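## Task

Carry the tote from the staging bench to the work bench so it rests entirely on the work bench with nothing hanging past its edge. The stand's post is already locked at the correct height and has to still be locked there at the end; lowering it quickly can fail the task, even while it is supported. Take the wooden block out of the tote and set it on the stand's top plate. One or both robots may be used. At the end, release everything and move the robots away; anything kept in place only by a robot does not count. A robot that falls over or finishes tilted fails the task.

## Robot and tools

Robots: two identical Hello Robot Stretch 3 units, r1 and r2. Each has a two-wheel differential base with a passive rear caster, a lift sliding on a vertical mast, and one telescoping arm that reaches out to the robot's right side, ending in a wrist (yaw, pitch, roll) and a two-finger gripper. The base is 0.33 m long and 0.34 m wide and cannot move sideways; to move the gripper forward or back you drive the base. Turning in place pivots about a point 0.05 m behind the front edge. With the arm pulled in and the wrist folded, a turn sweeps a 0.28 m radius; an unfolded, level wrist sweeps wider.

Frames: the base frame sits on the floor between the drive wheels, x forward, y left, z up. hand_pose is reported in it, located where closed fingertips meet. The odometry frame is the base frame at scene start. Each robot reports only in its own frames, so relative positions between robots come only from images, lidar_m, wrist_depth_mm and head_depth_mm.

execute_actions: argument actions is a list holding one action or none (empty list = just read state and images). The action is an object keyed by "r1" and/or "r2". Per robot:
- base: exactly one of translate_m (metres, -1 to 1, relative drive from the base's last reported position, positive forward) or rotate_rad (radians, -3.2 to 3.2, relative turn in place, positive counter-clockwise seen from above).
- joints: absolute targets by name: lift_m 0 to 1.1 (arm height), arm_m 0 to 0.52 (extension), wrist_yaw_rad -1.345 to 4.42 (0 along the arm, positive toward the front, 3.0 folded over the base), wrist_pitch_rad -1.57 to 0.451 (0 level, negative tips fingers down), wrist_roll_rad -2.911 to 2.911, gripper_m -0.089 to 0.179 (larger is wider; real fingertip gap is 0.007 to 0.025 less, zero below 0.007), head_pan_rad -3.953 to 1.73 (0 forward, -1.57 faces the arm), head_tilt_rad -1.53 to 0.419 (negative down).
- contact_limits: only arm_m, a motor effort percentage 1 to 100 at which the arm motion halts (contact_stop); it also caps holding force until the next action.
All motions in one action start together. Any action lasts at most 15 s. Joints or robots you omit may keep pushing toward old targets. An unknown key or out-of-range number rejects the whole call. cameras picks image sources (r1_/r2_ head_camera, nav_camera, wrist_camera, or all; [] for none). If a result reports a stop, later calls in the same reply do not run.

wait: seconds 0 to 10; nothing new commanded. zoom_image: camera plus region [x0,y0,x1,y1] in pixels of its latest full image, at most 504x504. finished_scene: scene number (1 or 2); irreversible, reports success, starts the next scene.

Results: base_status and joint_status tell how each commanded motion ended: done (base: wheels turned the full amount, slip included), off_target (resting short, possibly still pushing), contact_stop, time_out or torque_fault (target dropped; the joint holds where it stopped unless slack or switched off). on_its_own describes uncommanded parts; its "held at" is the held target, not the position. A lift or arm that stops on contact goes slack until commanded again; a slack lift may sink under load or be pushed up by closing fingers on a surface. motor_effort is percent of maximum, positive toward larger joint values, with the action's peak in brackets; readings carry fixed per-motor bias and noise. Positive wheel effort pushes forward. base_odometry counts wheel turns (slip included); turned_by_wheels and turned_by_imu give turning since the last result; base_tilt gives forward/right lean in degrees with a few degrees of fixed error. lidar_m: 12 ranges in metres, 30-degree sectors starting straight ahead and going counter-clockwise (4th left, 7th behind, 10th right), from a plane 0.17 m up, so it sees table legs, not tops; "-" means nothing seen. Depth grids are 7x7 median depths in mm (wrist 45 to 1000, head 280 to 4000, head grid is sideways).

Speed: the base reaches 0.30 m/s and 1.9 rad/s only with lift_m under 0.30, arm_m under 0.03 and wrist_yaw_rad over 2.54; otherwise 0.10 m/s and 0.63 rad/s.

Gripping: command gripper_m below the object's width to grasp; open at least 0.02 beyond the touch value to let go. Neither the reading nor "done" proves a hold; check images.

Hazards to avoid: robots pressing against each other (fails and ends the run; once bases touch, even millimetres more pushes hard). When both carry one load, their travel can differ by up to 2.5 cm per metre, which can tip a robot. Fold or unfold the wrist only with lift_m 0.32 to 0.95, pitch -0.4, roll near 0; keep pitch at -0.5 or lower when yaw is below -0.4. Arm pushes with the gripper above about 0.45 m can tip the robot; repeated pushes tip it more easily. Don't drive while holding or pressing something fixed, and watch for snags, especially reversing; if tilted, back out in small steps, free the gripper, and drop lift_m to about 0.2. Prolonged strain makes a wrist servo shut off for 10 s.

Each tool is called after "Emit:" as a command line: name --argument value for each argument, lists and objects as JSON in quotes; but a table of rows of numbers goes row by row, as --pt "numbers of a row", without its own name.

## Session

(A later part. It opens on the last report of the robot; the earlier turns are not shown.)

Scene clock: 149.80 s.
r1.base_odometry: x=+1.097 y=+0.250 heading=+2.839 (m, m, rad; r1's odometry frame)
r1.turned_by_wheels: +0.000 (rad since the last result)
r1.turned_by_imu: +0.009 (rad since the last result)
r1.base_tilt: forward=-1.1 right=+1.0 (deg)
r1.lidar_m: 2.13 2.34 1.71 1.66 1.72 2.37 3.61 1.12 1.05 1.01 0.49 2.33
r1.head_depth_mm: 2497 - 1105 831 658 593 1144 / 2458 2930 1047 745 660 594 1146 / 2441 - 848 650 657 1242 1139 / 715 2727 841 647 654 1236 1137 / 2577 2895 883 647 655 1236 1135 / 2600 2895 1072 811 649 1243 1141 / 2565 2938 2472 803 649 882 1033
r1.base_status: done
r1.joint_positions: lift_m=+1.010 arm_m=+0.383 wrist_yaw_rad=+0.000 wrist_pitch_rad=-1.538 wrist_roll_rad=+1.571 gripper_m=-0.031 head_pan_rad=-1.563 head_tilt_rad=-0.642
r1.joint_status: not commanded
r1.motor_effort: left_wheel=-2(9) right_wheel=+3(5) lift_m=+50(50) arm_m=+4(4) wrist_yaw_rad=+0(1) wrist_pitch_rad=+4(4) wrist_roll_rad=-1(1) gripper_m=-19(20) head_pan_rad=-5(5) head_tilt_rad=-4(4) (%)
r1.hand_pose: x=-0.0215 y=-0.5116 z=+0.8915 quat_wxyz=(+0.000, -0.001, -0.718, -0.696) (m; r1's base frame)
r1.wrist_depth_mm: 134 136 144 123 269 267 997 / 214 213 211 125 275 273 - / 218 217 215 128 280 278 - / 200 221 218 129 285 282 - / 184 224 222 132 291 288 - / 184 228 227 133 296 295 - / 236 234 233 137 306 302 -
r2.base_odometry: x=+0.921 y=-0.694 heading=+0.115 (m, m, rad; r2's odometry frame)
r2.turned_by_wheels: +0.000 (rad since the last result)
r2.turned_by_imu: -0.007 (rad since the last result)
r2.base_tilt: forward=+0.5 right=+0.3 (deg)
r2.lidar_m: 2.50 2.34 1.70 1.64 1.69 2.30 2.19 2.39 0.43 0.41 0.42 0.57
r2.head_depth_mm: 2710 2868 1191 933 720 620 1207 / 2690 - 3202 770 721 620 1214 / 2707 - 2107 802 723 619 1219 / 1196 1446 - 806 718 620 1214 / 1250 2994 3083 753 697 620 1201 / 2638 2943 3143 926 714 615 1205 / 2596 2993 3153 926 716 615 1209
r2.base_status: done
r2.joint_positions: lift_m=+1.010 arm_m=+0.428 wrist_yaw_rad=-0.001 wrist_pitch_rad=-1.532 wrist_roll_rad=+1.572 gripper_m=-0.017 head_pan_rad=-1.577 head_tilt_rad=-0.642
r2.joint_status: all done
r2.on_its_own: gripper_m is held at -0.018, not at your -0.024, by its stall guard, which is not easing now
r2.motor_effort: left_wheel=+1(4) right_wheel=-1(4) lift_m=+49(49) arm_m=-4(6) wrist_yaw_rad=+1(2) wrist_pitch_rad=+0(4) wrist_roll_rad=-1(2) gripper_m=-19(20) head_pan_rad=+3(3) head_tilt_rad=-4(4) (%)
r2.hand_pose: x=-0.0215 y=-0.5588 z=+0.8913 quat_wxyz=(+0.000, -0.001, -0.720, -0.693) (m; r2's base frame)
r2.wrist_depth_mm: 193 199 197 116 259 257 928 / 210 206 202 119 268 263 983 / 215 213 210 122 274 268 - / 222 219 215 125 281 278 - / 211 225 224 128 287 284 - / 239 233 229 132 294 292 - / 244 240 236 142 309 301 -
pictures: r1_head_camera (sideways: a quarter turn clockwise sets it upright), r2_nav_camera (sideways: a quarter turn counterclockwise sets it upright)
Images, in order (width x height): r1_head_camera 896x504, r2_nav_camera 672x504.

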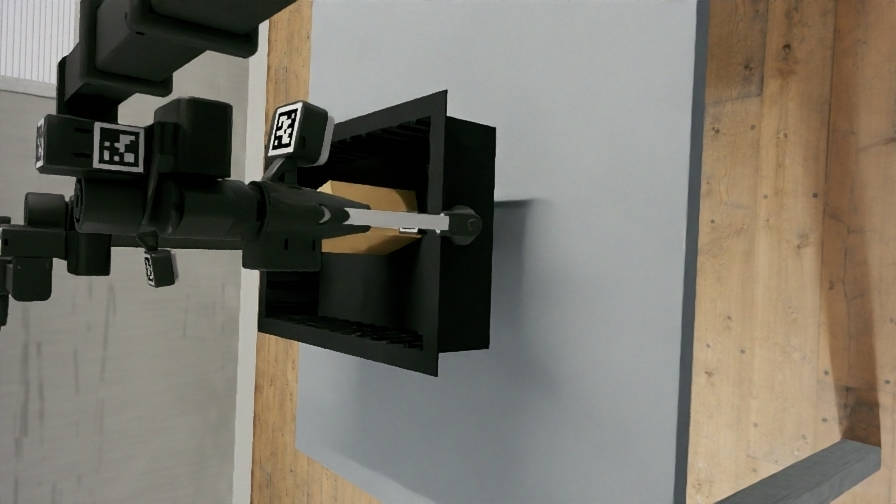

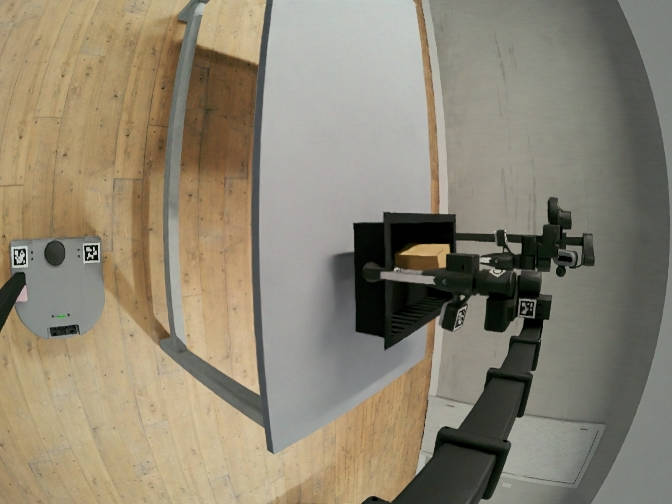

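Emit:
execute_actions --actions '[{"r1":{"joints":{"lift_m":0.955}},"r2":{"joints":{"lift_m":0.955}}}]' --cameras '[]'

Emit:
execute_actions --actions '[{"r1":{"joints":{"lift_m":0.942}},"r2":{"joints":{"lift_m":0.942}}}]' --cameras '[]'

Emit:
execute_actions --actions '[{"r1":{"joints":{"gripper_m":0.08,"arm_m":0.376}},"r2":{"joints":{"gripper_m":0.08,"arm_m":0.42,"head_pan_rad":-0.3,"head_tilt_rad":-0.2}}}]' --cameras '[]'

Emit:
execute_actions --actions '[{"r1":{"joints":{"lift_m":1.05}},"r2":{"joints":{"lift_m":1.05}}}]' --cameras '["r1_wrist_camera","r2_wrist_camera","r2_head_camera"]'

Scene clock: 154.80 s.
r1.base_odometry: x=+1.097 y=+0.250 heading=+2.839 (m, m, rad; r1's odometry frame)
r1.turned_by_wheels: +0.000 (rad since the last result)
r1.turned_by_imu: +0.001 (rad since the last result)
r1.base_tilt: forward=-1.0 right=+0.9 (deg)
r1.lidar_m: 2.13 2.34 1.72 1.66 1.72 2.37 3.62 1.11 1.05 1.02 0.49 2.33
r1.head_depth_mm: 2509 2753 - 802 664 594 1153 / 2582 - 1097 748 659 593 1151 / 2510 - - 771 659 1246 1143 / 783 835 963 773 654 1235 1144 / 2550 2927 956 700 653 1238 1137 / 2617 2933 1070 807 650 1242 1130 / 2605 2962 2448 805 649 881 1032
r1.base_status: not commanded
r1.joint_positions: lift_m=+0.955 arm_m=+0.383 wrist_yaw_rad=+0.000 wrist_pitch_rad=-1.539 wrist_roll_rad=+1.571 gripper_m=-0.031 head_pan_rad=-1.563 head_tilt_rad=-0.642
r1.joint_status: all done
r1.motor_effort: left_wheel=-1(2) right_wheel=+3(3) lift_m=+40(42) arm_m=+4(4) wrist_yaw_rad=+1(0) wrist_pitch_rad=+4(4) wrist_roll_rad=-1(1) gripper_m=-19(19) head_pan_rad=-4(4) head_tilt_rad=-4(4) (%)
r1.hand_pose: x=-0.0215 y=-0.5116 z=+0.8368 quat_wxyz=(+0.000, -0.001, -0.718, -0.696) (m; r1's base frame)
r1.wrist_depth_mm: 133 136 144 123 216 214 214 / 214 212 211 125 221 219 217 / 218 217 214 127 225 223 221 / 200 221 219 129 231 228 227 / 183 224 223 132 234 232 233 / 184 229 227 134 238 238 - / 236 234 231 137 245 242 -
r2.base_odometry: x=+0.921 y=-0.694 heading=+0.115 (m, m, rad; r2's odometry frame)
r2.turned_by_wheels: +0.000 (rad since the last result)
r2.turned_by_imu: -0.001 (rad since the last result)
r2.base_tilt: forward=+0.4 right=+0.5 (deg)
r2.lidar_m: 2.50 2.35 1.70 1.63 1.69 2.30 2.19 2.40 0.43 0.41 0.42 0.57
r2.head_depth_mm: 2700 2995 3290 - 698 622 1204 / 2641 2911 1180 846 719 618 1212 / 2657 2931 1006 864 701 620 1202 / 1321 830 1632 845 697 616 1205 / 1296 2952 3159 856 696 618 1208 / 2643 2953 3130 927 716 618 1204 / 2644 2972 3143 926 715 616 1202
r2.base_status: not commanded
r2.joint_positions: lift_m=+0.955 arm_m=+0.428 wrist_yaw_rad=-0.001 wrist_pitch_rad=-1.532 wrist_roll_rad=+1.572 gripper_m=-0.017 head_pan_rad=-1.577 head_tilt_rad=-0.642
r2.joint_status: all done
r2.on_its_own: gripper_m is held at -0.018, not at your -0.024, by its stall guard, which is not easing now
r2.motor_effort: left_wheel=+0(1) right_wheel=-1(1) lift_m=+28(41) arm_m=-4(4) wrist_yaw_rad=+2(2) wrist_pitch_rad=+0(0) wrist_roll_rad=-1(1) gripper_m=-20(19) head_pan_rad=+3(3) head_tilt_rad=-4(5) (%)
r2.hand_pose: x=-0.0215 y=-0.5587 z=+0.8370 quat_wxyz=(+0.000, -0.001, -0.720, -0.694) (m; r2's base frame)
r2.wrist_depth_mm: 192 200 198 115 211 206 204 / 209 207 203 119 215 212 210 / 217 212 210 122 220 217 216 / 221 219 215 125 226 223 222 / 212 227 222 128 232 229 227 / 236 235 229 132 237 235 - / 244 239 236 150 245 242 -
pictures: none
No camera images: the call's "cameras" was empty. Leave "cameras" out to get every camera's image.

Scene clock: 155.60 s.
r1.base_odometry: x=+1.097 y=+0.250 heading=+2.839 (m, m, rad; r1's odometry frame)
r1.turned_by_wheels: +0.000 (rad since the last result)
r1.turned_by_imu: +0.000 (rad since the last result)
r1.base_tilt: forward=-1.0 right=+0.9 (deg)
r1.lidar_m: 2.13 2.34 1.72 1.66 1.72 2.37 3.62 1.12 1.05 1.01 0.49 2.32
r1.head_depth_mm: 2511 2800 - 797 642 593 1143 / 2560 2786 1051 785 661 591 1150 / 2519 2727 - 785 658 1243 1149 / 924 1440 2748 793 653 1245 1142 / 2541 2941 988 735 652 1239 1134 / 2623 2939 1068 812 649 1225 1131 / 2595 2929 2448 806 646 883 1040
r1.base_status: not commanded
r1.joint_positions: lift_m=+0.942 arm_m=+0.383 wrist_yaw_rad=+0.000 wrist_pitch_rad=-1.539 wrist_roll_rad=+1.571 gripper_m=-0.031 head_pan_rad=-1.563 head_tilt_rad=-0.642
r1.joint_status: all done
r1.motor_effort: left_wheel=-3(3) right_wheel=+3(3) lift_m=+39(42) arm_m=+4(4) wrist_yaw_rad=+0(0) wrist_pitch_rad=+4(4) wrist_roll_rad=+0(1) gripper_m=-19(19) head_pan_rad=-5(5) head_tilt_rad=-5(3) (%)
r1.hand_pose: x=-0.0215 y=-0.5115 z=+0.8239 quat_wxyz=(+0.000, -0.001, -0.718, -0.696) (m; r1's base frame)
r1.wrist_depth_mm: 133 136 144 122 205 202 202 / 213 212 209 125 208 207 205 / 218 216 214 127 213 211 209 / 198 220 219 129 217 214 213 / 182 224 222 132 222 218 217 / 184 230 228 134 225 224 223 / 237 234 233 138 232 228 228
r2.base_odometry: x=+0.921 y=-0.694 heading=+0.115 (m, m, rad; r2's odometry frame)
r2.turned_by_wheels: +0.000 (rad since the last result)
r2.turned_by_imu: +0.000 (rad since the last result)
r2.base_tilt: forward=+0.5 right=+0.3 (deg)
r2.lidar_m: 2.50 2.36 1.70 1.64 1.69 2.29 2.19 2.39 0.42 0.41 0.42 0.57
r2.head_depth_mm: 2677 2957 3272 - 718 621 1203 / 2682 2932 - 854 721 620 1206 / 2668 2880 1024 892 701 620 1199 / 1337 841 2376 852 697 619 1208 / 2535 2982 3173 854 693 619 1201 / 2655 2967 3143 928 717 615 1202 / 2653 2932 3172 925 716 616 1199
r2.base_status: not commanded
r2.joint_positions: lift_m=+0.942 arm_m=+0.428 wrist_yaw_rad=-0.001 wrist_pitch_rad=-1.532 wrist_roll_rad=+1.571 gripper_m=-0.017 head_pan_rad=-1.577 head_tilt_rad=-0.642
r2.joint_status: all done
r2.on_its_own: gripper_m is held at -0.018, not at your -0.024, by its stall guard, which is not easing now
r2.motor_effort: left_wheel=+1(1) right_wheel=-1(1) lift_m=+27(28) arm_m=-4(4) wrist_yaw_rad=+2(1) wrist_pitch_rad=+0(0) wrist_roll_rad=+0(1) gripper_m=-19(19) head_pan_rad=+2(3) head_tilt_rad=-4(4) (%)
r2.hand_pose: x=-0.0215 y=-0.5587 z=+0.8240 quat_wxyz=(+0.000, -0.001, -0.720, -0.694) (m; r2's base frame)
r2.wrist_depth_mm: 190 197 199 117 198 193 191 / 212 208 205 120 203 200 196 / 217 215 210 123 209 205 202 / 222 219 216 126 213 210 208 / 211 226 222 129 218 216 212 / 236 235 229 132 221 221 219 / 242 238 234 150 232 228 227
pictures: none
No camera images: the call's "cameras" was empty. Leave "cameras" out to get every camera's image.

Scene clock: 157.20 s.
r1.base_odometry: x=+1.097 y=+0.250 heading=+2.839 (m, m, rad; r1's odometry frame)
r1.turned_by_wheels: +0.000 (rad since the last result)
r1.turned_by_imu: +0.000 (rad since the last result)
r1.base_tilt: forward=-1.1 right=+0.9 (deg)
r1.lidar_m: 2.13 2.35 1.72 1.66 1.72 2.37 3.61 1.12 1.05 1.01 0.49 2.33
r1.head_depth_mm: 2570 2807 - 800 644 595 1149 / 2552 2754 1048 768 661 592 1152 / 2577 2747 - 782 658 1240 1146 / 923 1554 2727 786 653 1235 1138 / 2584 2898 1030 731 652 1236 1140 / 2578 2913 1072 810 651 1229 1128 / 2580 2929 2446 807 649 882 1039
r1.base_status: not commanded
r1.joint_positions: lift_m=+0.942 arm_m=+0.376 wrist_yaw_rad=+0.000 wrist_pitch_rad=-1.523 wrist_roll_rad=+1.571 gripper_m=+0.080 head_pan_rad=-1.563 head_tilt_rad=-0.642
r1.joint_status: all done
r1.motor_effort: left_wheel=-2(2) right_wheel=+2(3) lift_m=+39(39) arm_m=-4(7) wrist_yaw_rad=+0(0) wrist_pitch_rad=-4(8) wrist_roll_rad=+0(1) gripper_m=+0(81) head_pan_rad=-5(4) head_tilt_rad=-4(3) (%)
r1.hand_pose: x=-0.0215 y=-0.5090 z=+0.8237 quat_wxyz=(+0.000, -0.001, -0.723, -0.690) (m; r1's base frame)
r1.wrist_depth_mm: 134 139 144 122 203 201 199 / 216 214 211 125 208 205 203 / 221 218 215 127 212 208 207 / 199 222 220 130 217 213 211 / 185 227 225 133 220 217 215 / 191 233 229 135 226 221 220 / 241 239 235 138 230 225 226
r2.base_odometry: x=+0.921 y=-0.694 heading=+0.115 (m, m, rad; r2's odometry frame)
r2.turned_by_wheels: +0.000 (rad since the last result)
r2.turned_by_imu: +0.000 (rad since the last result)
r2.base_tilt: forward=+0.3 right=+0.5 (deg)
r2.lidar_m: 2.50 2.35 1.70 1.63 1.69 2.29 2.19 2.39 0.43 0.41 0.42 0.57
r2.head_depth_mm: 2671 - - - 3521 951 704 / 2623 3867 - - 3570 953 762 / 2666 3747 3971 - 3475 1004 1629 / 2658 3570 3759 3906 3485 2079 1569 / 2676 3521 3542 3682 3219 2270 1675 / 2659 3332 3489 3634 3476 2248 1689 / 2682 3239 3351 3480 3431 2259 1671
r2.base_status: not commanded
r2.joint_positions: lift_m=+0.942 arm_m=+0.420 wrist_yaw_rad=-0.001 wrist_pitch_rad=-1.523 wrist_roll_rad=+1.571 gripper_m=+0.080 head_pan_rad=-0.307 head_tilt_rad=-0.211
r2.joint_status: all done
r2.motor_effort: left_wheel=+1(1) right_wheel=-1(1) lift_m=+28(28) arm_m=-6(7) wrist_yaw_rad=+2(2) wrist_pitch_rad=-2(7) wrist_roll_rad=+0(1) gripper_m=+0(80) head_pan_rad=+3(41) head_tilt_rad=+5(30) (%)
r2.hand_pose: x=-0.0215 y=-0.5533 z=+0.8238 quat_wxyz=(+0.000, -0.001, -0.724, -0.690) (m; r2's base frame)
r2.wrist_depth_mm: 189 196 201 118 197 194 191 / 214 210 207 121 202 199 197 / 219 216 213 124 208 204 201 / 223 222 219 127 214 208 207 / 214 229 222 131 218 215 214 / 240 237 229 135 227 218 217 / 246 242 236 138 230 226 225
pictures: none
No camera images: the call's "cameras" was empty. Leave "cameras" out to get every camera's image.

Scene clock: 159.00 s.
r1.base_odometry: x=+1.097 y=+0.250 heading=+2.839 (m, m, rad; r1's odometry frame)
r1.turned_by_wheels: +0.000 (rad since the last result)
r1.turned_by_imu: +0.000 (rad since the last result)
r1.base_tilt: forward=-1.1 right=+0.9 (deg)
r1.lidar_m: 2.13 2.34 1.72 1.66 1.73 2.37 3.61 1.12 1.05 1.02 0.49 2.33
r1.head_depth_mm: - 2889 1105 830 661 593 1149 / - 2895 1046 768 661 592 1148 / - - 952 785 656 1237 1147 / 761 2809 962 784 654 1240 1136 / 2587 2931 1030 733 653 1242 1145 / 2575 2917 1069 813 651 1239 1135 / 2592 2930 2473 806 647 880 1032
r1.base_status: not commanded
r1.joint_positions: lift_m=+1.050 arm_m=+0.376 wrist_yaw_rad=+0.000 wrist_pitch_rad=-1.524 wrist_roll_rad=+1.571 gripper_m=+0.080 head_pan_rad=-1.563 head_tilt_rad=-0.642
r1.joint_status: all done
r1.motor_effort: left_wheel=-1(2) right_wheel=+1(2) lift_m=+46(47) arm_m=-4(4) wrist_yaw_rad=+1(0) wrist_pitch_rad=-3(4) wrist_roll_rad=-1(1) gripper_m=+0(0) head_pan_rad=-4(5) head_tilt_rad=-4(5) (%)
r1.hand_pose: x=-0.0215 y=-0.5088 z=+0.9315 quat_wxyz=(+0.000, -0.001, -0.723, -0.691) (m; r1's base frame)
r1.wrist_depth_mm: 324 318 313 309 307 304 - / 240 238 256 235 313 309 - / 333 330 327 319 318 313 - / 215 272 331 326 323 323 - / 218 250 339 332 331 329 - / 355 351 346 339 341 336 - / 353 351 329 302 344 - -
r2.base_odometry: x=+0.921 y=-0.694 heading=+0.115 (m, m, rad; r2's odometry frame)
r2.turned_by_wheels: +0.000 (rad since the last result)
r2.turned_by_imu: +0.000 (rad since the last result)
r2.base_tilt: forward=+0.3 right=+0.3 (deg)
r2.lidar_m: 2.49 2.35 1.70 1.63 1.69 2.30 2.19 2.39 0.42 0.41 0.42 0.57
r2.head_depth_mm: 2606 - - - 3565 950 707 / 2649 3969 3972 - 3486 953 765 / 2646 3722 3882 - 3495 1004 1622 / 2671 3642 3733 3848 3481 2065 1556 / 2671 3522 3615 3696 3220 2271 1679 / 2658 3322 3567 3662 3446 2242 1671 / 2662 3262 3353 3490 3501 2257 1672
r2.base_status: not commanded
r2.joint_positions: lift_m=+1.050 arm_m=+0.420 wrist_yaw_rad=-0.001 wrist_pitch_rad=-1.523 wrist_roll_rad=+1.571 gripper_m=+0.080 head_pan_rad=-0.307 head_tilt_rad=-0.211
r2.joint_status: all done
r2.motor_effort: left_wheel=+1(1) right_wheel=-1(1) lift_m=+46(48) arm_m=-6(6) wrist_yaw_rad=+1(2) wrist_pitch_rad=-3(3) wrist_roll_rad=-1(1) gripper_m=+0(1) head_pan_rad=+3(3) head_tilt_rad=+5(5) (%)
r2.hand_pose: x=-0.0215 y=-0.5531 z=+0.9313 quat_wxyz=(+0.000, -0.001, -0.723, -0.690) (m; r2's base frame)
r2.wrist_depth_mm: 231 228 222 243 298 292 959 / 321 316 318 305 302 300 - / 332 329 321 314 316 308 - / 340 329 331 326 321 315 - / 220 331 337 330 327 326 - / 350 355 338 319 341 - - / 273 270 264 264 349 - -
pictures: r1_wrist_camera, r2_head_camera (sideways: a quarter turn clockwise sets it upright), r2_wrist_camera
Images, in order (width x height): r1_wrist_camera 644x364, r2_head_camera 896x504, r2_wrist_camera 644x364.

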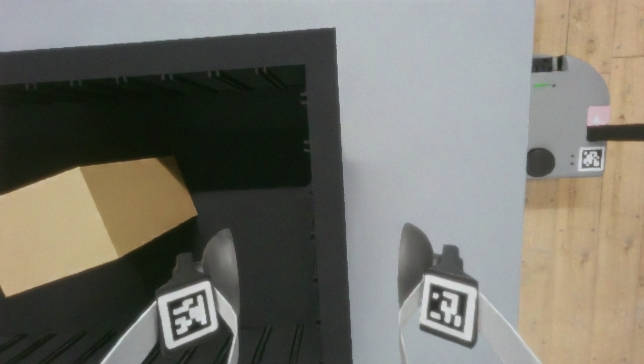

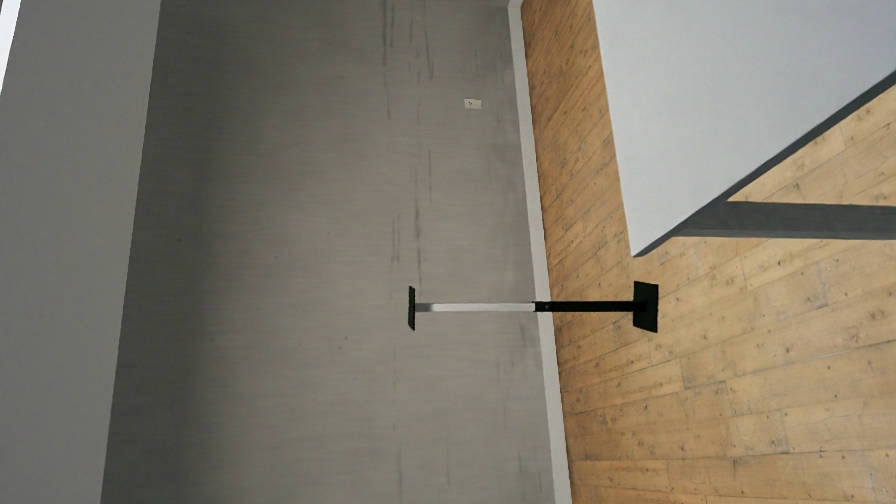

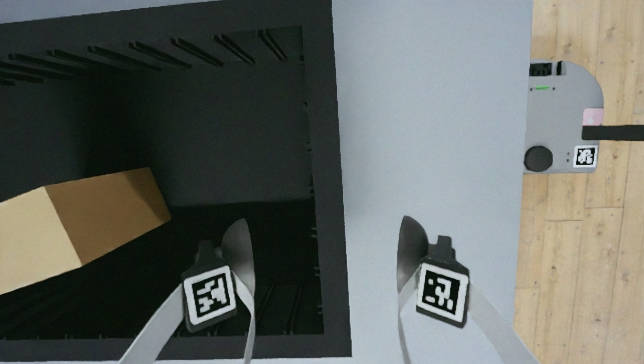

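Emit:
execute_actions --actions '[{"r1":{"joints":{"arm_m":0.0}},"r2":{"base":{"translate_m":-0.085},"joints":{"arm_m":0.3,"wrist_roll_rad":0,"wrist_yaw_rad":0.38,"gripper_m":0.13,"head_pan_rad":-1.5,"head_tilt_rad":-0.6}}}]' --cameras '[]'

Emit:
execute_actions --actions '[{"r2":{"joints":{"arm_m":0.36,"wrist_pitch_rad":-0.55,"lift_m":0.96}}}]' --cameras '["r2_wrist_camera","r2_head_camera","r1_head_camera"]'

Scene clock: 173.67 s.
r1.base_odometry: x=+1.097 y=+0.250 heading=+2.839 (m, m, rad; r1's odometry frame)
r1.turned_by_wheels: +0.000 (rad since the last result)
r1.turned_by_imu: +0.001 (rad since the last result)
r1.base_tilt: forward=-1.1 right=+0.9 (deg)
r1.lidar_m: 2.13 2.33 1.72 1.66 1.72 2.37 3.62 1.12 1.05 1.01 0.49 2.33
r1.head_depth_mm: 2555 2754 - - - - 1099 / 2554 2797 - - - - 1123 / 2567 2779 - - - - - / 2467 2814 980 786 665 - 1095 / 2534 2881 1025 736 655 - 1087 / 2572 2936 1068 805 651 1224 1129 / 2594 2949 2480 807 648 881 1034
r1.base_status: not commanded
r1.joint_positions: lift_m=+1.050 arm_m=+0.000 wrist_yaw_rad=+0.000 wrist_pitch_rad=-1.525 wrist_roll_rad=+1.571 gripper_m=+0.080 head_pan_rad=-1.563 head_tilt_rad=-0.642
r1.joint_status: all done
r1.motor_effort: left_wheel=-2(2) right_wheel=+2(2) lift_m=+45(46) arm_m=-4(8) wrist_yaw_rad=+0(0) wrist_pitch_rad=-3(3) wrist_roll_rad=+0(1) gripper_m=+0(1) head_pan_rad=-4(5) head_tilt_rad=-4(4) (%)
r1.hand_pose: x=-0.0215 y=-0.1326 z=+0.9315 quat_wxyz=(+0.000, -0.001, -0.723, -0.691) (m; r1's base frame)
r1.wrist_depth_mm: 322 - - - - - - / 331 - - - - - - / 340 - - - - - - / 345 362 - - - - - / 351 361 - - - - - / 359 359 - - - - - / 367 366 - - - - -
r2.base_odometry: x=+0.837 y=-0.703 heading=+0.115 (m, m, rad; r2's odometry frame)
r2.turned_by_wheels: +0.000 (rad since the last result)
r2.turned_by_imu: -0.001 (rad since the last result)
r2.base_tilt: forward=+0.2 right=+0.4 (deg)
r2.lidar_m: 2.59 2.35 1.70 1.63 1.69 2.29 2.11 2.32 0.43 0.41 0.42 0.57
r2.head_depth_mm: 2614 - 3201 1014 762 610 1207 / 2583 - 3218 967 734 611 1207 / 2593 2827 - 880 709 609 1208 / 1244 2815 3131 861 710 609 1235 / 2624 2962 3167 956 708 607 1238 / 2732 2965 3279 1001 732 606 1230 / 2690 2973 3274 1000 754 606 1224
r2.base_status: done
r2.joint_positions: lift_m=+1.050 arm_m=+0.300 wrist_yaw_rad=+0.378 wrist_pitch_rad=-1.526 wrist_roll_rad=+0.004 gripper_m=+0.130 head_pan_rad=-1.493 head_tilt_rad=-0.592
r2.joint_status: all done
r2.motor_effort: left_wheel=+1(1) right_wheel=-1(5) lift_m=+46(46) arm_m=-6(6) wrist_yaw_rad=+4(7) wrist_pitch_rad=-2(3) wrist_roll_rad=-3(3) gripper_m=+0(81) head_pan_rad=-3(40) head_tilt_rad=-4(29) (%)
r2.hand_pose: x=-0.0262 y=-0.4337 z=+0.9313 quat_wxyz=(+0.593, +0.575, -0.411, -0.386) (m; r2's base frame)
r2.wrist_depth_mm: 311 313 227 229 307 309 311 / 317 320 319 317 230 317 312 / 326 323 322 323 321 320 317 / - 330 328 329 328 325 326 / - - 333 333 333 333 332 / - - - 341 340 340 337 / - - - - - - -
pictures: none
No camera images: the call's "cameras" was empty. Leave "cameras" out to get every camera's image.

Scene clock: 175.33 s.
r1.base_odometry: x=+1.097 y=+0.250 heading=+2.839 (m, m, rad; r1's odometry frame)
r1.turned_by_wheels: +0.000 (rad since the last result)
r1.turned_by_imu: +0.000 (rad since the last result)
r1.base_tilt: forward=-1.1 right=+0.9 (deg)
r1.lidar_m: 2.12 2.33 1.72 1.66 1.72 2.37 3.63 1.12 1.05 1.01 0.49 2.33
r1.head_depth_mm: 2520 2781 - - - - 1108 / 2535 2795 - - - - 1117 / 2593 2729 - - - - - / 2512 809 959 788 664 - 1092 / 811 2906 979 736 653 - 1094 / 2599 2923 1073 811 648 1228 1131 / 2590 2928 2488 807 651 882 1030
r1.base_status: not commanded
r1.joint_positions: lift_m=+1.050 arm_m=+0.000 wrist_yaw_rad=+0.000 wrist_pitch_rad=-1.525 wrist_roll_rad=+1.571 gripper_m=+0.080 head_pan_rad=-1.563 head_tilt_rad=-0.642
r1.joint_status: not commanded
r1.motor_effort: left_wheel=-1(2) right_wheel=+2(2) lift_m=+46(46) arm_m=-4(4) wrist_yaw_rad=+1(1) wrist_pitch_rad=-3(3) wrist_roll_rad=-1(0) gripper_m=+0(0) head_pan_rad=-5(4) head_tilt_rad=-4(5) (%)
r1.hand_pose: x=-0.0215 y=-0.1326 z=+0.9315 quat_wxyz=(+0.000, -0.001, -0.723, -0.691) (m; r1's base frame)
r1.wrist_depth_mm: 324 - - - - - - / 331 - - - - - - / 338 - - - - - - / 345 360 - - - - - / 353 358 - - - - - / 360 359 - - - - - / 367 364 - - - - -
r2.base_odometry: x=+0.837 y=-0.703 heading=+0.115 (m, m, rad; r2's odometry frame)
r2.turned_by_wheels: +0.000 (rad since the last result)
r2.turned_by_imu: +0.000 (rad since the last result)
r2.base_tilt: forward=+0.4 right=+0.4 (deg)
r2.lidar_m: 2.59 2.34 1.70 1.63 1.69 2.29 2.11 2.32 0.43 0.41 0.42 0.57
r2.head_depth_mm: 2636 2948 - 966 764 611 1208 / 2636 2919 - 1008 758 609 1209 / 2633 2890 - 882 708 611 1213 / 1237 2813 3197 854 707 607 1234 / 2640 2983 3207 922 706 608 1239 / 2674 3013 3236 994 733 606 1235 / 2681 3024 3268 1000 754 607 1229
r2.base_status: not commanded
r2.joint_positions: lift_m=+0.960 arm_m=+0.360 wrist_yaw_rad=+0.378 wrist_pitch_rad=-0.568 wrist_roll_rad=+0.004 gripper_m=+0.130 head_pan_rad=-1.493 head_tilt_rad=-0.592
r2.joint_status: all done
r2.motor_effort: left_wheel=+1(1) right_wheel=-1(1) lift_m=+25(38) arm_m=+4(5) wrist_yaw_rad=+4(4) wrist_pitch_rad=+4(4) wrist_roll_rad=-3(3) gripper_m=+1(0) head_pan_rad=-3(3) head_tilt_rad=-4(4) (%)
r2.hand_pose: x=+0.0533 y=-0.6934 z=+0.9409 quat_wxyz=(+0.703, +0.322, -0.631, -0.068) (m; r2's base frame)
r2.wrist_depth_mm: - - - - - - - / 856 - - - - - - / 630 621 614 440 585 - - / 508 499 474 395 422 393 462 / 418 413 317 252 396 328 389 / 365 364 319 275 337 288 337 / 319 227 297 303 302 257 298
pictures: r1_head_camera (sideways: a quarter turn clockwise sets it upright), r2_head_camera (sideways: a quarter turn clockwise sets it upright), r2_wrist_camera
Images, in order (width x height): r1_head_camera 896x504, r2_head_camera 896x504, r2_wrist_camera 644x364.

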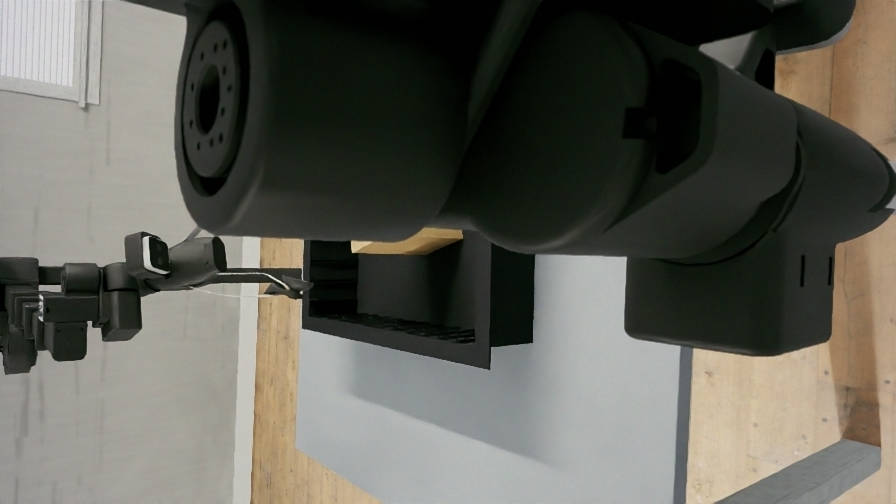

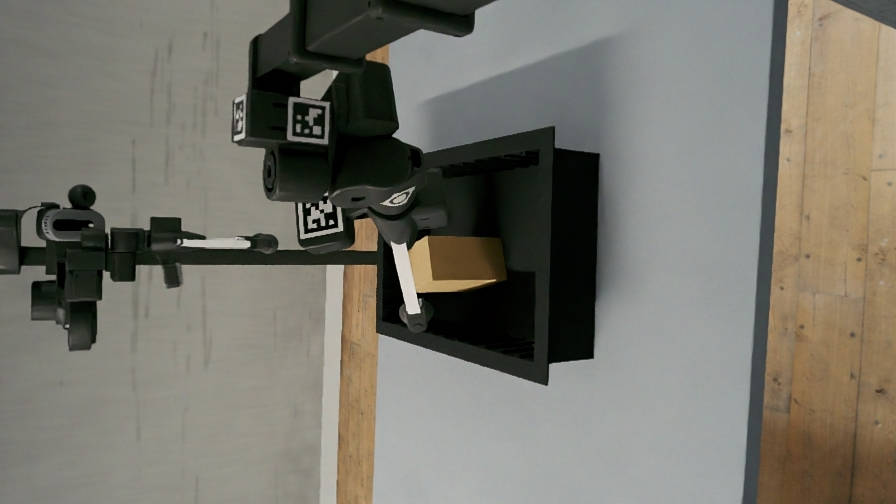

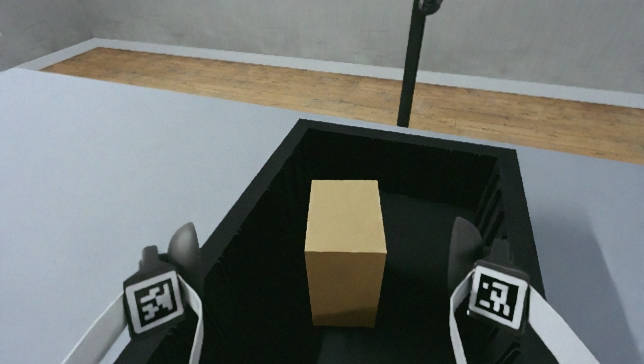

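Emit:
execute_actions --actions '[{"r2":{"base":{"translate_m":0.012},"joints":{"arm_m":0.435}}}]' --cameras '[]'

Emit:
execute_actions --actions '[{"r2":{"joints":{"lift_m":0.87}}}]' --cameras '["r2_wrist_camera","r2_head_camera"]'

Scene clock: 180.97 s.
r1.base_odometry: x=+1.097 y=+0.250 heading=+2.839 (m, m, rad; r1's odometry frame)
r1.turned_by_wheels: +0.000 (rad since the last result)
r1.turned_by_imu: +0.001 (rad since the last result)
r1.base_tilt: forward=-1.0 right=+0.9 (deg)
r1.lidar_m: 2.13 2.34 1.72 1.66 1.73 2.37 3.62 1.12 1.05 1.01 0.49 2.33
r1.head_depth_mm: 2547 2743 - - - - 1108 / 2522 2765 - - - - 1122 / 2555 2782 - - - - - / 2494 749 960 789 664 - 1095 / 796 2857 1028 735 655 - 1096 / 2627 2887 1077 814 650 1233 1130 / 2610 2968 2474 807 648 881 1034
r1.base_status: not commanded
r1.joint_positions: lift_m=+1.050 arm_m=+0.000 wrist_yaw_rad=+0.000 wrist_pitch_rad=-1.525 wrist_roll_rad=+1.571 gripper_m=+0.080 head_pan_rad=-1.563 head_tilt_rad=-0.642
r1.joint_status: not commanded
r1.motor_effort: left_wheel=-2(2) right_wheel=+2(2) lift_m=+46(46) arm_m=-4(4) wrist_yaw_rad=+1(0) wrist_pitch_rad=-3(3) wrist_roll_rad=+0(0) gripper_m=+0(1) head_pan_rad=-5(5) head_tilt_rad=-4(5) (%)
r1.hand_pose: x=-0.0215 y=-0.1326 z=+0.9315 quat_wxyz=(+0.000, -0.001, -0.723, -0.691) (m; r1's base frame)
r1.wrist_depth_mm: 324 - - - - - - / 330 - - - - - - / 338 - - - - - - / 346 359 - - - - - / 353 361 - - - - - / 361 357 - - - - - / 368 367 - - - - -
r2.base_odometry: x=+0.849 y=-0.702 heading=+0.116 (m, m, rad; r2's odometry frame)
r2.turned_by_wheels: +0.000 (rad since the last result)
r2.turned_by_imu: -0.001 (rad since the last result)
r2.base_tilt: forward=+0.2 right=+0.5 (deg)
r2.lidar_m: 2.57 2.35 1.70 1.63 1.69 2.29 2.12 2.32 0.43 0.41 0.42 0.57
r2.head_depth_mm: 2596 2885 - 969 765 611 1217 / 2613 2874 3110 1009 739 611 1210 / 2578 2842 - 944 706 610 1206 / 1244 1503 3215 862 709 608 1243 / 2630 2939 3226 925 708 607 1229 / 2695 3026 3217 1002 756 608 1233 / 2714 3028 3259 998 755 605 1224
r2.base_status: done
r2.joint_positions: lift_m=+0.960 arm_m=+0.435 wrist_yaw_rad=+0.378 wrist_pitch_rad=-0.567 wrist_roll_rad=+0.004 gripper_m=+0.130 head_pan_rad=-1.493 head_tilt_rad=-0.592
r2.joint_status: all done
r2.motor_effort: left_wheel=+1(6) right_wheel=-1(3) lift_m=+25(25) arm_m=+4(5) wrist_yaw_rad=+4(4) wrist_pitch_rad=+5(5) wrist_roll_rad=-2(3) gripper_m=+0(0) head_pan_rad=-3(3) head_tilt_rad=-4(4) (%)
r2.hand_pose: x=+0.0534 y=-0.7685 z=+0.9410 quat_wxyz=(+0.703, +0.322, -0.631, -0.068) (m; r2's base frame)
r2.wrist_depth_mm: - - - - - - - / - - - - - - - / 633 627 614 - - - - / 505 494 493 378 354 462 - / 421 420 323 389 373 303 387 / 361 370 299 212 339 253 336 / 314 223 291 185 297 274 296
pictures: none
No camera images: the call's "cameras" was empty. Leave "cameras" out to get every camera's image.

Scene clock: 182.63 s.
r1.base_odometry: x=+1.097 y=+0.250 heading=+2.839 (m, m, rad; r1's odometry frame)
r1.turned_by_wheels: +0.000 (rad since the last result)
r1.turned_by_imu: +0.000 (rad since the last result)
r1.base_tilt: forward=-1.0 right=+1.0 (deg)
r1.lidar_m: 2.13 2.34 1.72 1.66 1.72 2.37 3.60 1.12 1.05 1.02 0.49 2.33
r1.head_depth_mm: 2573 2740 - - - - 1110 / 2564 2782 - - - - 1120 / 2569 2787 - - - - - / 2516 1109 810 788 665 - 1096 / 1241 799 1034 736 654 - 1094 / 2584 2897 1075 810 651 1239 1138 / 2609 2958 2434 808 649 881 1034
r1.base_status: not commanded
r1.joint_positions: lift_m=+1.050 arm_m=+0.000 wrist_yaw_rad=+0.000 wrist_pitch_rad=-1.525 wrist_roll_rad=+1.571 gripper_m=+0.080 head_pan_rad=-1.563 head_tilt_rad=-0.642
r1.joint_status: not commanded
r1.motor_effort: left_wheel=-2(2) right_wheel=+2(2) lift_m=+45(46) arm_m=-4(4) wrist_yaw_rad=+0(0) wrist_pitch_rad=-3(3) wrist_roll_rad=-1(1) gripper_m=+0(1) head_pan_rad=-4(6) head_tilt_rad=-5(3) (%)
r1.hand_pose: x=-0.0215 y=-0.1326 z=+0.9315 quat_wxyz=(+0.000, -0.001, -0.723, -0.691) (m; r1's base frame)
r1.wrist_depth_mm: 324 - - - - - - / 332 - - - - - - / 337 - - - - - - / 345 360 - - - - - / 352 360 - - - - - / 359 359 - - - - - / 366 366 - - - - -
r2.base_odometry: x=+0.849 y=-0.702 heading=+0.116 (m, m, rad; r2's odometry frame)
r2.turned_by_wheels: +0.000 (rad since the last result)
r2.turned_by_imu: +0.000 (rad since the last result)
r2.base_tilt: forward=+0.3 right=+0.5 (deg)
r2.lidar_m: 2.57 2.35 1.70 1.63 1.69 2.29 2.12 2.32 0.43 0.41 0.42 0.57
r2.head_depth_mm: 2621 2900 3193 - - 601 1207 / 2618 2890 3176 923 736 611 1208 / 2630 2929 3230 879 707 609 1208 / 1244 1504 3209 861 709 607 1232 / 2620 2953 3196 924 709 607 1230 / 2695 2998 3286 1008 756 606 1233 / 2683 2994 3209 998 755 607 1239
r2.base_status: not commanded
r2.joint_positions: lift_m=+0.870 arm_m=+0.435 wrist_yaw_rad=+0.378 wrist_pitch_rad=-0.567 wrist_roll_rad=+0.004 gripper_m=+0.130 head_pan_rad=-1.493 head_tilt_rad=-0.592
r2.joint_status: all done
r2.motor_effort: left_wheel=+1(1) right_wheel=-1(1) lift_m=+25(23) arm_m=+4(5) wrist_yaw_rad=+3(4) wrist_pitch_rad=+4(4) wrist_roll_rad=-3(2) gripper_m=+0(0) head_pan_rad=-3(3) head_tilt_rad=-4(5) (%)
r2.hand_pose: x=+0.0534 y=-0.7685 z=+0.8511 quat_wxyz=(+0.703, +0.322, -0.631, -0.068) (m; r2's base frame)
r2.wrist_depth_mm: - - - - - - - / 605 585 576 - - - - / 449 436 293 322 296 270 383 / 358 353 227 154 316 297 214 / 300 182 226 129 272 271 176 / 157 163 234 123 234 231 158 / 142 195 215 155 208 206 141
pictures: r2_head_camera (sideways: a quarter turn clockwise sets it upright), r2_wrist_camera
Images, in order (width x height): r2_head_camera 896x504, r2_wrist_camera 644x364.

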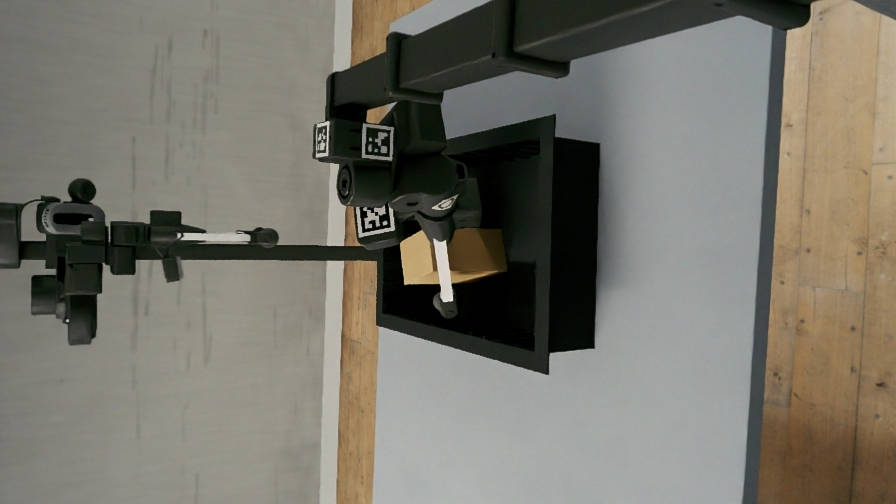

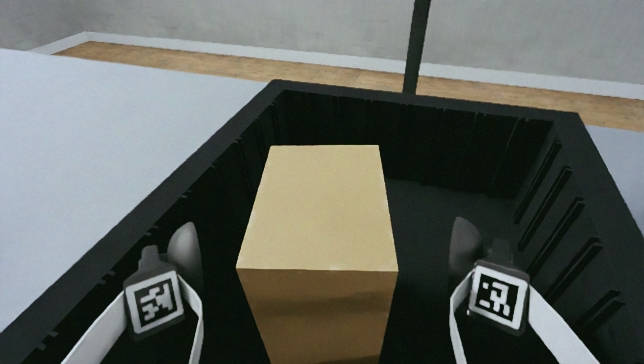

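Emit:
execute_actions --actions '[{"r2":{"base":{"translate_m":0.005},"joints":{"lift_m":0.845,"arm_m":0.445}}}]' --cameras '["r2_wrist_camera"]'

Emit:
execute_actions --actions '[{"r2":{"joints":{"gripper_m":0.03}}}]' --cameras '["r2_wrist_camera"]'

Emit:
execute_actions --actions '[{"r2":{"joints":{"lift_m":0.97}}}]' --cameras '["r2_wrist_camera","r2_head_camera"]'

Scene clock: 187.70 s.
r1.base_odometry: x=+1.097 y=+0.250 heading=+2.839 (m, m, rad; r1's odometry frame)
r1.turned_by_wheels: +0.000 (rad since the last result)
r1.turned_by_imu: +0.001 (rad since the last result)
r1.base_tilt: forward=-1.0 right=+0.9 (deg)
r1.lidar_m: 2.13 2.34 1.72 1.66 1.73 2.37 3.61 1.12 1.05 1.02 0.49 2.33
r1.head_depth_mm: 2523 2789 - - - - 1104 / 2577 2811 - - - - 1119 / 2558 2760 - - - - - / 2442 2736 812 785 664 - 1093 / 1276 823 1026 734 655 - 1097 / 2583 2954 1075 808 651 1238 1129 / 2607 2966 2455 804 647 886 1034
r1.base_status: not commanded
r1.joint_positions: lift_m=+1.050 arm_m=+0.000 wrist_yaw_rad=+0.000 wrist_pitch_rad=-1.525 wrist_roll_rad=+1.571 gripper_m=+0.080 head_pan_rad=-1.563 head_tilt_rad=-0.642
r1.joint_status: not commanded
r1.motor_effort: left_wheel=-2(2) right_wheel=+2(2) lift_m=+46(46) arm_m=-4(4) wrist_yaw_rad=+0(1) wrist_pitch_rad=-3(3) wrist_roll_rad=+0(1) gripper_m=+1(1) head_pan_rad=-5(4) head_tilt_rad=-5(3) (%)
r1.hand_pose: x=-0.0215 y=-0.1326 z=+0.9315 quat_wxyz=(+0.000, -0.001, -0.723, -0.691) (m; r1's base frame)
r1.wrist_depth_mm: 324 - - - - - - / 332 - - - - - - / 337 - - - - - - / 346 359 - - - - - / 353 359 - - - - - / 361 357 - - - - - / 369 365 - - - - -
r2.base_odometry: x=+0.854 y=-0.701 heading=+0.116 (m, m, rad; r2's odometry frame)
r2.turned_by_wheels: +0.000 (rad since the last result)
r2.turned_by_imu: -0.001 (rad since the last result)
r2.base_tilt: forward=+0.2 right=+0.5 (deg)
r2.lidar_m: 2.56 2.34 1.70 1.63 1.69 2.29 2.12 2.33 0.43 0.41 0.42 0.57
r2.head_depth_mm: 2626 2908 3202 1070 - 593 1177 / 2666 2919 3205 902 711 609 1210 / 2588 2927 3256 - 708 610 1206 / 1216 1528 3219 864 709 609 1235 / 2614 2991 3169 940 707 606 1240 / 2692 2998 3224 995 758 604 1234 / 2696 3039 3219 998 755 605 1226
r2.base_status: done
r2.joint_positions: lift_m=+0.845 arm_m=+0.445 wrist_yaw_rad=+0.378 wrist_pitch_rad=-0.567 wrist_roll_rad=+0.004 gripper_m=+0.130 head_pan_rad=-1.493 head_tilt_rad=-0.592
r2.joint_status: all done
r2.motor_effort: left_wheel=+1(3) right_wheel=-1(2) lift_m=+25(27) arm_m=+5(4) wrist_yaw_rad=+4(4) wrist_pitch_rad=+4(5) wrist_roll_rad=-2(2) gripper_m=+0(0) head_pan_rad=-3(3) head_tilt_rad=-4(3) (%)
r2.hand_pose: x=+0.0534 y=-0.7786 z=+0.8261 quat_wxyz=(+0.703, +0.322, -0.631, -0.068) (m; r2's base frame)
r2.wrist_depth_mm: - - - - - - - / 534 523 503 289 267 - - / 395 392 223 142 276 257 207 / 318 181 201 115 273 280 184 / 151 160 101 97 102 245 173 / 137 155 109 103 110 213 162 / 140 185 188 128 183 183 146
pictures: r2_wrist_camera
Images, in order (width x height): r2_wrist_camera 644x364.

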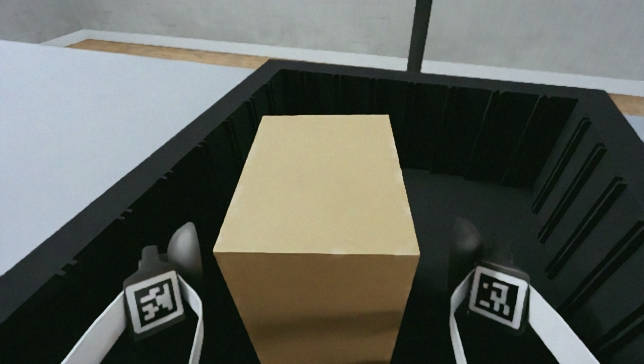

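Scene clock: 189.20 s.
r1.base_odometry: x=+1.097 y=+0.250 heading=+2.839 (m, m, rad; r1's odometry frame)
r1.turned_by_wheels: +0.000 (rad since the last result)
r1.turned_by_imu: +0.000 (rad since the last result)
r1.base_tilt: forward=-1.0 right=+1.0 (deg)
r1.lidar_m: 2.13 2.34 1.72 1.66 1.72 2.37 3.61 1.12 1.05 1.02 0.49 2.33
r1.head_depth_mm: 2542 2745 - - - - 1101 / 2482 2745 - - - - 1120 / 2563 2814 - - - - - / 2451 2757 812 785 663 - 1088 / 1274 824 1028 732 654 - 1095 / 2572 2951 1071 807 651 1236 1125 / 2600 2930 2454 807 648 884 1036
r1.base_status: not commanded
r1.joint_positions: lift_m=+1.050 arm_m=+0.000 wrist_yaw_rad=+0.000 wrist_pitch_rad=-1.525 wrist_roll_rad=+1.571 gripper_m=+0.080 head_pan_rad=-1.563 head_tilt_rad=-0.642
r1.joint_status: not commanded
r1.motor_effort: left_wheel=-2(1) right_wheel=+2(2) lift_m=+46(46) arm_m=-4(3) wrist_yaw_rad=+0(1) wrist_pitch_rad=-3(3) wrist_roll_rad=+0(1) gripper_m=+1(0) head_pan_rad=-5(5) head_tilt_rad=-3(3) (%)
r1.hand_pose: x=-0.0215 y=-0.1326 z=+0.9315 quat_wxyz=(+0.000, -0.001, -0.723, -0.691) (m; r1's base frame)
r1.wrist_depth_mm: 325 - - - - - - / 331 - - - - - - / 338 - - - - - - / 347 360 - - - - - / 353 359 - - - - - / 361 358 - - - - - / 366 367 - - - - -
r2.base_odometry: x=+0.854 y=-0.701 heading=+0.116 (m, m, rad; r2's odometry frame)
r2.turned_by_wheels: +0.000 (rad since the last result)
r2.turned_by_imu: +0.000 (rad since the last result)
r2.base_tilt: forward=+0.2 right=+0.5 (deg)
r2.lidar_m: 2.56 2.35 1.70 1.63 1.69 2.30 2.12 2.33 0.43 0.41 0.42 0.57
r2.head_depth_mm: 2602 2863 3147 1062 - 593 1182 / 2656 2939 3167 903 711 609 1212 / 2630 2947 3248 882 708 609 1198 / 1221 1523 3221 852 706 607 1236 / 2621 2954 3192 958 708 606 1238 / 2658 2988 3261 1000 755 607 1233 / 2697 2993 3295 997 755 606 1235
r2.base_status: not commanded
r2.joint_positions: lift_m=+0.845 arm_m=+0.445 wrist_yaw_rad=+0.380 wrist_pitch_rad=-0.567 wrist_roll_rad=+0.004 gripper_m=+0.031 head_pan_rad=-1.493 head_tilt_rad=-0.592
r2.joint_status: all done
r2.motor_effort: left_wheel=+1(1) right_wheel=-2(1) lift_m=+25(25) arm_m=+4(5) wrist_yaw_rad=+1(3) wrist_pitch_rad=+4(5) wrist_roll_rad=-3(3) gripper_m=-27(99) head_pan_rad=-3(3) head_tilt_rad=-4(4) (%)
r2.hand_pose: x=+0.0538 y=-0.7784 z=+0.8261 quat_wxyz=(+0.703, +0.322, -0.631, -0.067) (m; r2's base frame)
r2.wrist_depth_mm: - - - - - - - / 523 520 502 289 271 - - / 397 395 226 142 277 258 209 / 320 180 200 115 274 278 184 / 150 164 101 97 99 244 173 / 136 166 105 103 102 212 164 / 141 166 187 130 180 187 155
pictures: r2_wrist_camera
Images, in order (width x height): r2_wrist_camera 644x364.

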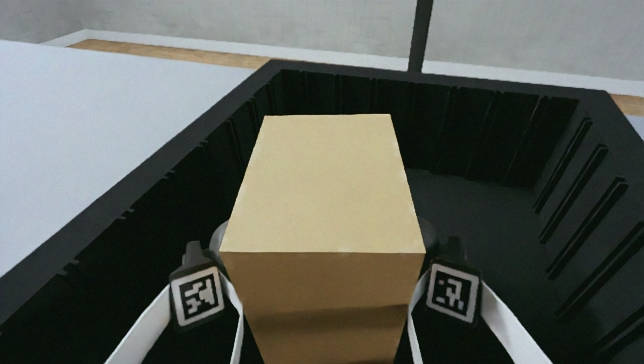

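Scene clock: 191.43 s.
r1.base_odometry: x=+1.097 y=+0.250 heading=+2.839 (m, m, rad; r1's odometry frame)
r1.turned_by_wheels: +0.000 (rad since the last result)
r1.turned_by_imu: +0.000 (rad since the last result)
r1.base_tilt: forward=-1.1 right=+0.9 (deg)
r1.lidar_m: 2.13 2.35 1.71 1.66 1.72 2.38 3.61 1.12 1.05 1.01 0.49 2.33
r1.head_depth_mm: 2498 2764 - - - - 1104 / 2575 2752 - - - - 1126 / 2589 2775 - - - - - / 2485 734 960 809 663 - 1093 / 745 2902 1032 736 653 - 1096 / 2585 2929 1073 809 651 1229 1138 / 2630 2916 2461 804 647 884 1033
r1.base_status: not commanded
r1.joint_positions: lift_m=+1.050 arm_m=+0.000 wrist_yaw_rad=+0.000 wrist_pitch_rad=-1.525 wrist_roll_rad=+1.571 gripper_m=+0.080 head_pan_rad=-1.563 head_tilt_rad=-0.642
r1.joint_status: not commanded
r1.motor_effort: left_wheel=-2(2) right_wheel=+2(2) lift_m=+45(46) arm_m=-4(3) wrist_yaw_rad=+0(1) wrist_pitch_rad=-3(3) wrist_roll_rad=+0(0) gripper_m=+0(0) head_pan_rad=-5(4) head_tilt_rad=-4(3) (%)
r1.hand_pose: x=-0.0215 y=-0.1326 z=+0.9315 quat_wxyz=(+0.000, -0.001, -0.723, -0.691) (m; r1's base frame)
r1.wrist_depth_mm: 326 - - - - - - / 332 - - - - - - / 337 - - - - - - / 346 360 - - - - - / 354 359 - - - - - / 361 359 - - - - - / 369 366 - - - - -
r2.base_odometry: x=+0.854 y=-0.701 heading=+0.116 (m, m, rad; r2's odometry frame)
r2.turned_by_wheels: +0.000 (rad since the last result)
r2.turned_by_imu: -0.001 (rad since the last result)
r2.base_tilt: forward=+0.2 right=+0.6 (deg)
r2.lidar_m: 2.56 2.35 1.70 1.64 1.69 2.29 2.13 2.33 0.43 0.41 0.42 0.57
r2.head_depth_mm: 2632 2848 - 967 762 611 1208 / 2635 2868 3106 1008 734 611 1205 / 2603 2876 - 960 706 608 1215 / 1215 1526 3173 916 709 607 1235 / 2602 2979 3230 958 705 607 1237 / 2721 2972 3224 1000 754 606 1229 / 2710 3007 3277 993 753 623 1230
r2.base_status: not commanded
r2.joint_positions: lift_m=+0.970 arm_m=+0.445 wrist_yaw_rad=+0.380 wrist_pitch_rad=-0.582 wrist_roll_rad=+0.004 gripper_m=+0.034 head_pan_rad=-1.493 head_tilt_rad=-0.593
r2.joint_status: all done
r2.motor_effort: left_wheel=+1(3) right_wheel=-1(3) lift_m=+49(50) arm_m=+4(5) wrist_yaw_rad=+0(5) wrist_pitch_rad=+9(9) wrist_roll_rad=-2(4) gripper_m=-19(27) head_pan_rad=-3(3) head_tilt_rad=-3(3) (%)
r2.hand_pose: x=+0.0531 y=-0.7762 z=+0.9474 quat_wxyz=(+0.703, +0.327, -0.628, -0.072) (m; r2's base frame)
r2.wrist_depth_mm: - - - - - - - / - - - - - - - / 635 622 604 - - - - / 506 498 499 162 343 465 - / 420 417 214 118 335 322 392 / 369 364 129 122 115 279 343 / 318 318 256 126 293 249 303
pictures: r2_head_camera (sideways: a quarter turn clockwise sets it upright), r2_wrist_camera
Images, in order (width x height): r2_head_camera 896x504, r2_wrist_camera 644x364.

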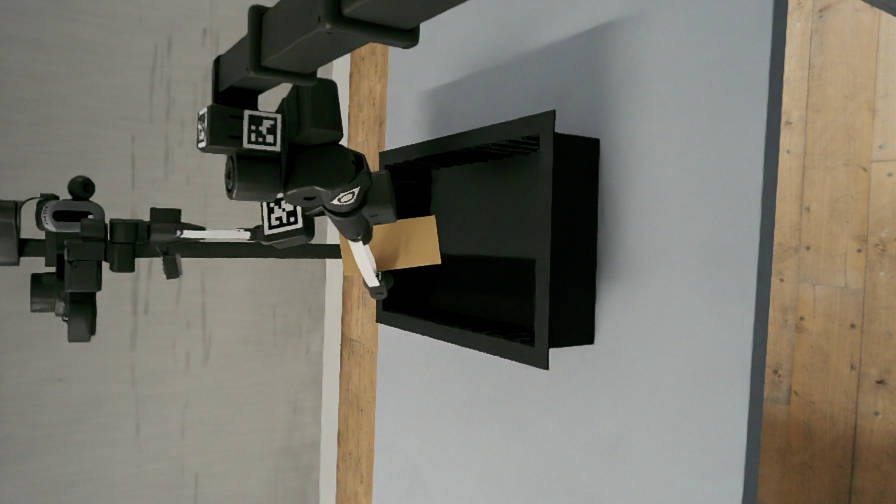

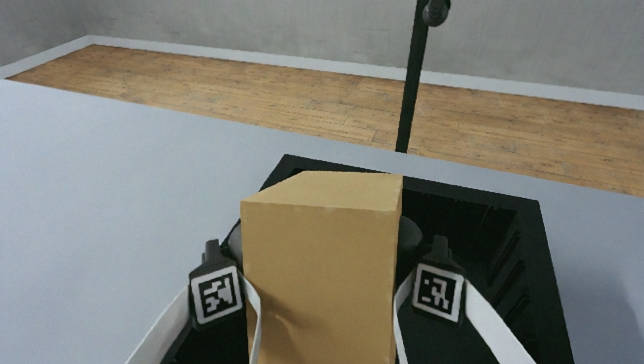

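Emit:
execute_actions --actions '[{"r2":{"joints":{"wrist_pitch_rad":-0.3,"lift_m":0.91}},"r1":{"joints":{"wrist_yaw_rad":0,"head_pan_rad":-1.3,"head_tilt_rad":-0.45},"base":{"translate_m":-0.3}}}]' --cameras '["r2_wrist_camera","r2_head_camera","r1_head_camera"]'

Scene clock: 205.67 s.
r1.base_odometry: x=+1.384 y=+0.161 heading=+2.839 (m, m, rad; r1's odometry frame)
r1.turned_by_wheels: +0.000 (rad since the last result)
r1.turned_by_imu: +0.003 (rad since the last result)
r1.base_tilt: forward=-1.1 right=+0.9 (deg)
r1.lidar_m: 2.43 2.34 1.72 1.66 1.72 2.37 3.33 0.84 1.05 1.01 1.05 0.73
r1.head_depth_mm: 2441 2668 2885 1956 - - - / 2548 2736 2995 1101 801 641 - / 2499 2803 3066 1088 799 629 - / 2645 1458 3184 992 749 625 557 / 2725 2927 868 749 707 622 1162 / 2818 3131 3406 966 711 622 1200 / 2961 3204 3418 1062 725 616 1230
r1.base_status: done
r1.joint_positions: lift_m=+1.050 arm_m=+0.000 wrist_yaw_rad=+0.000 wrist_pitch_rad=-1.525 wrist_roll_rad=+1.571 gripper_m=+0.080 head_pan_rad=-1.307 head_tilt_rad=-0.458
r1.joint_status: all done
r1.motor_effort: left_wheel=+0(9) right_wheel=+2(3) lift_m=+45(46) arm_m=-4(3) wrist_yaw_rad=+0(0) wrist_pitch_rad=-3(3) wrist_roll_rad=-1(1) gripper_m=+1(1) head_pan_rad=+4(34) head_tilt_rad=+3(20) (%)
r1.hand_pose: x=-0.0215 y=-0.1326 z=+0.9315 quat_wxyz=(+0.000, -0.001, -0.723, -0.691) (m; r1's base frame)
r1.wrist_depth_mm: 324 - - - - - - / 330 - - - - - - / 338 - - - - - - / 346 357 - - - - - / 351 356 - - - - - / 359 359 - - - - - / 368 365 - - - - -
r2.base_odometry: x=+0.854 y=-0.701 heading=+0.116 (m, m, rad; r2's odometry frame)
r2.turned_by_wheels: +0.000 (rad since the last result)
r2.turned_by_imu: -0.002 (rad since the last result)
r2.base_tilt: forward=+0.3 right=+0.6 (deg)
r2.lidar_m: 2.56 2.35 1.70 1.63 1.69 2.29 2.12 2.34 0.43 0.41 0.42 0.57
r2.head_depth_mm: 2627 2882 3168 - 735 611 1211 / 2614 2892 - 958 734 608 1210 / 2631 2916 3113 920 706 608 1217 / 2662 2970 3191 912 708 608 1238 / 2679 2988 3181 958 706 607 1232 / 1223 1532 3170 1002 754 606 1230 / 2672 2997 3255 1000 753 622 1237
r2.base_status: not commanded
r2.joint_positions: lift_m=+0.910 arm_m=+0.445 wrist_yaw_rad=+0.380 wrist_pitch_rad=-0.344 wrist_roll_rad=+0.004 gripper_m=+0.034 head_pan_rad=-1.493 head_tilt_rad=-0.593
r2.joint_status: all done
r2.motor_effort: left_wheel=+1(1) right_wheel=-1(1) lift_m=+27(40) arm_m=+4(4) wrist_yaw_rad=+0(0) wrist_pitch_rad=+13(14) wrist_roll_rad=-3(2) gripper_m=-19(19) head_pan_rad=-3(3) head_tilt_rad=-4(3) (%)
r2.hand_pose: x=+0.0650 y=-0.8061 z=+0.9398 quat_wxyz=(+0.706, +0.251, -0.662, +0.012) (m; r2's base frame)
r2.wrist_depth_mm: - - - - - - - / - - - - - - - / - - - - - - - / 662 632 641 163 - - - / 497 482 282 118 298 453 - / 393 387 129 122 116 291 348 / 327 327 231 126 294 290 226
pictures: r1_head_camera (sideways: a quarter turn clockwise sets it upright), r2_head_camera (sideways: a quarter turn clockwise sets it upright), r2_wrist_camera
Images, in order (width x height): r1_head_camera 896x504, r2_head_camera 896x504, r2_wrist_camera 644x364.

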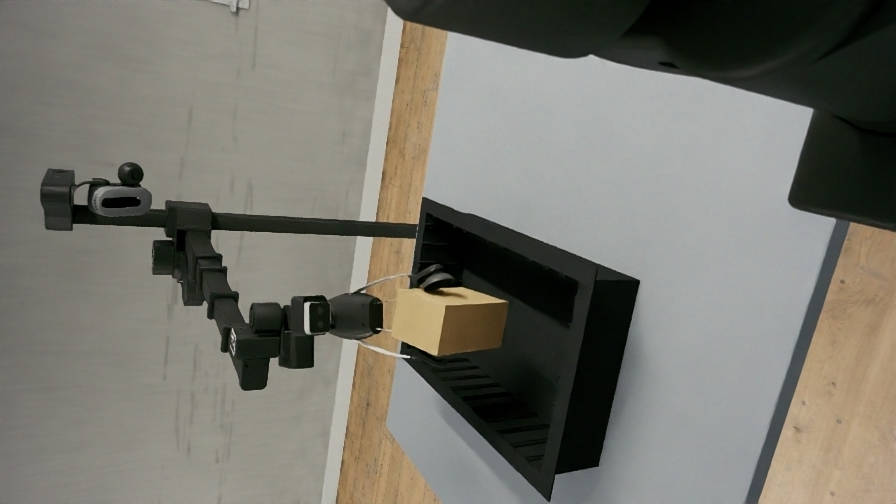

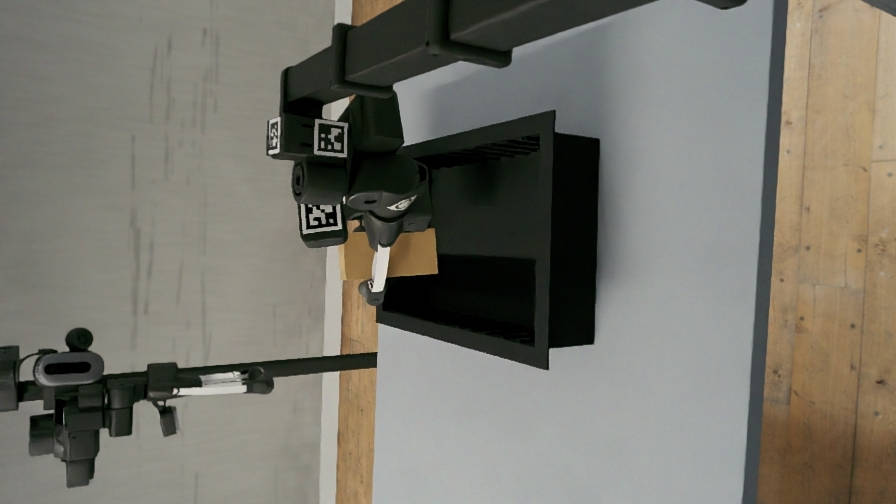

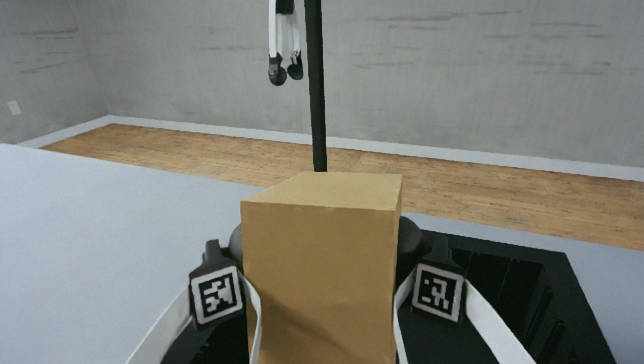

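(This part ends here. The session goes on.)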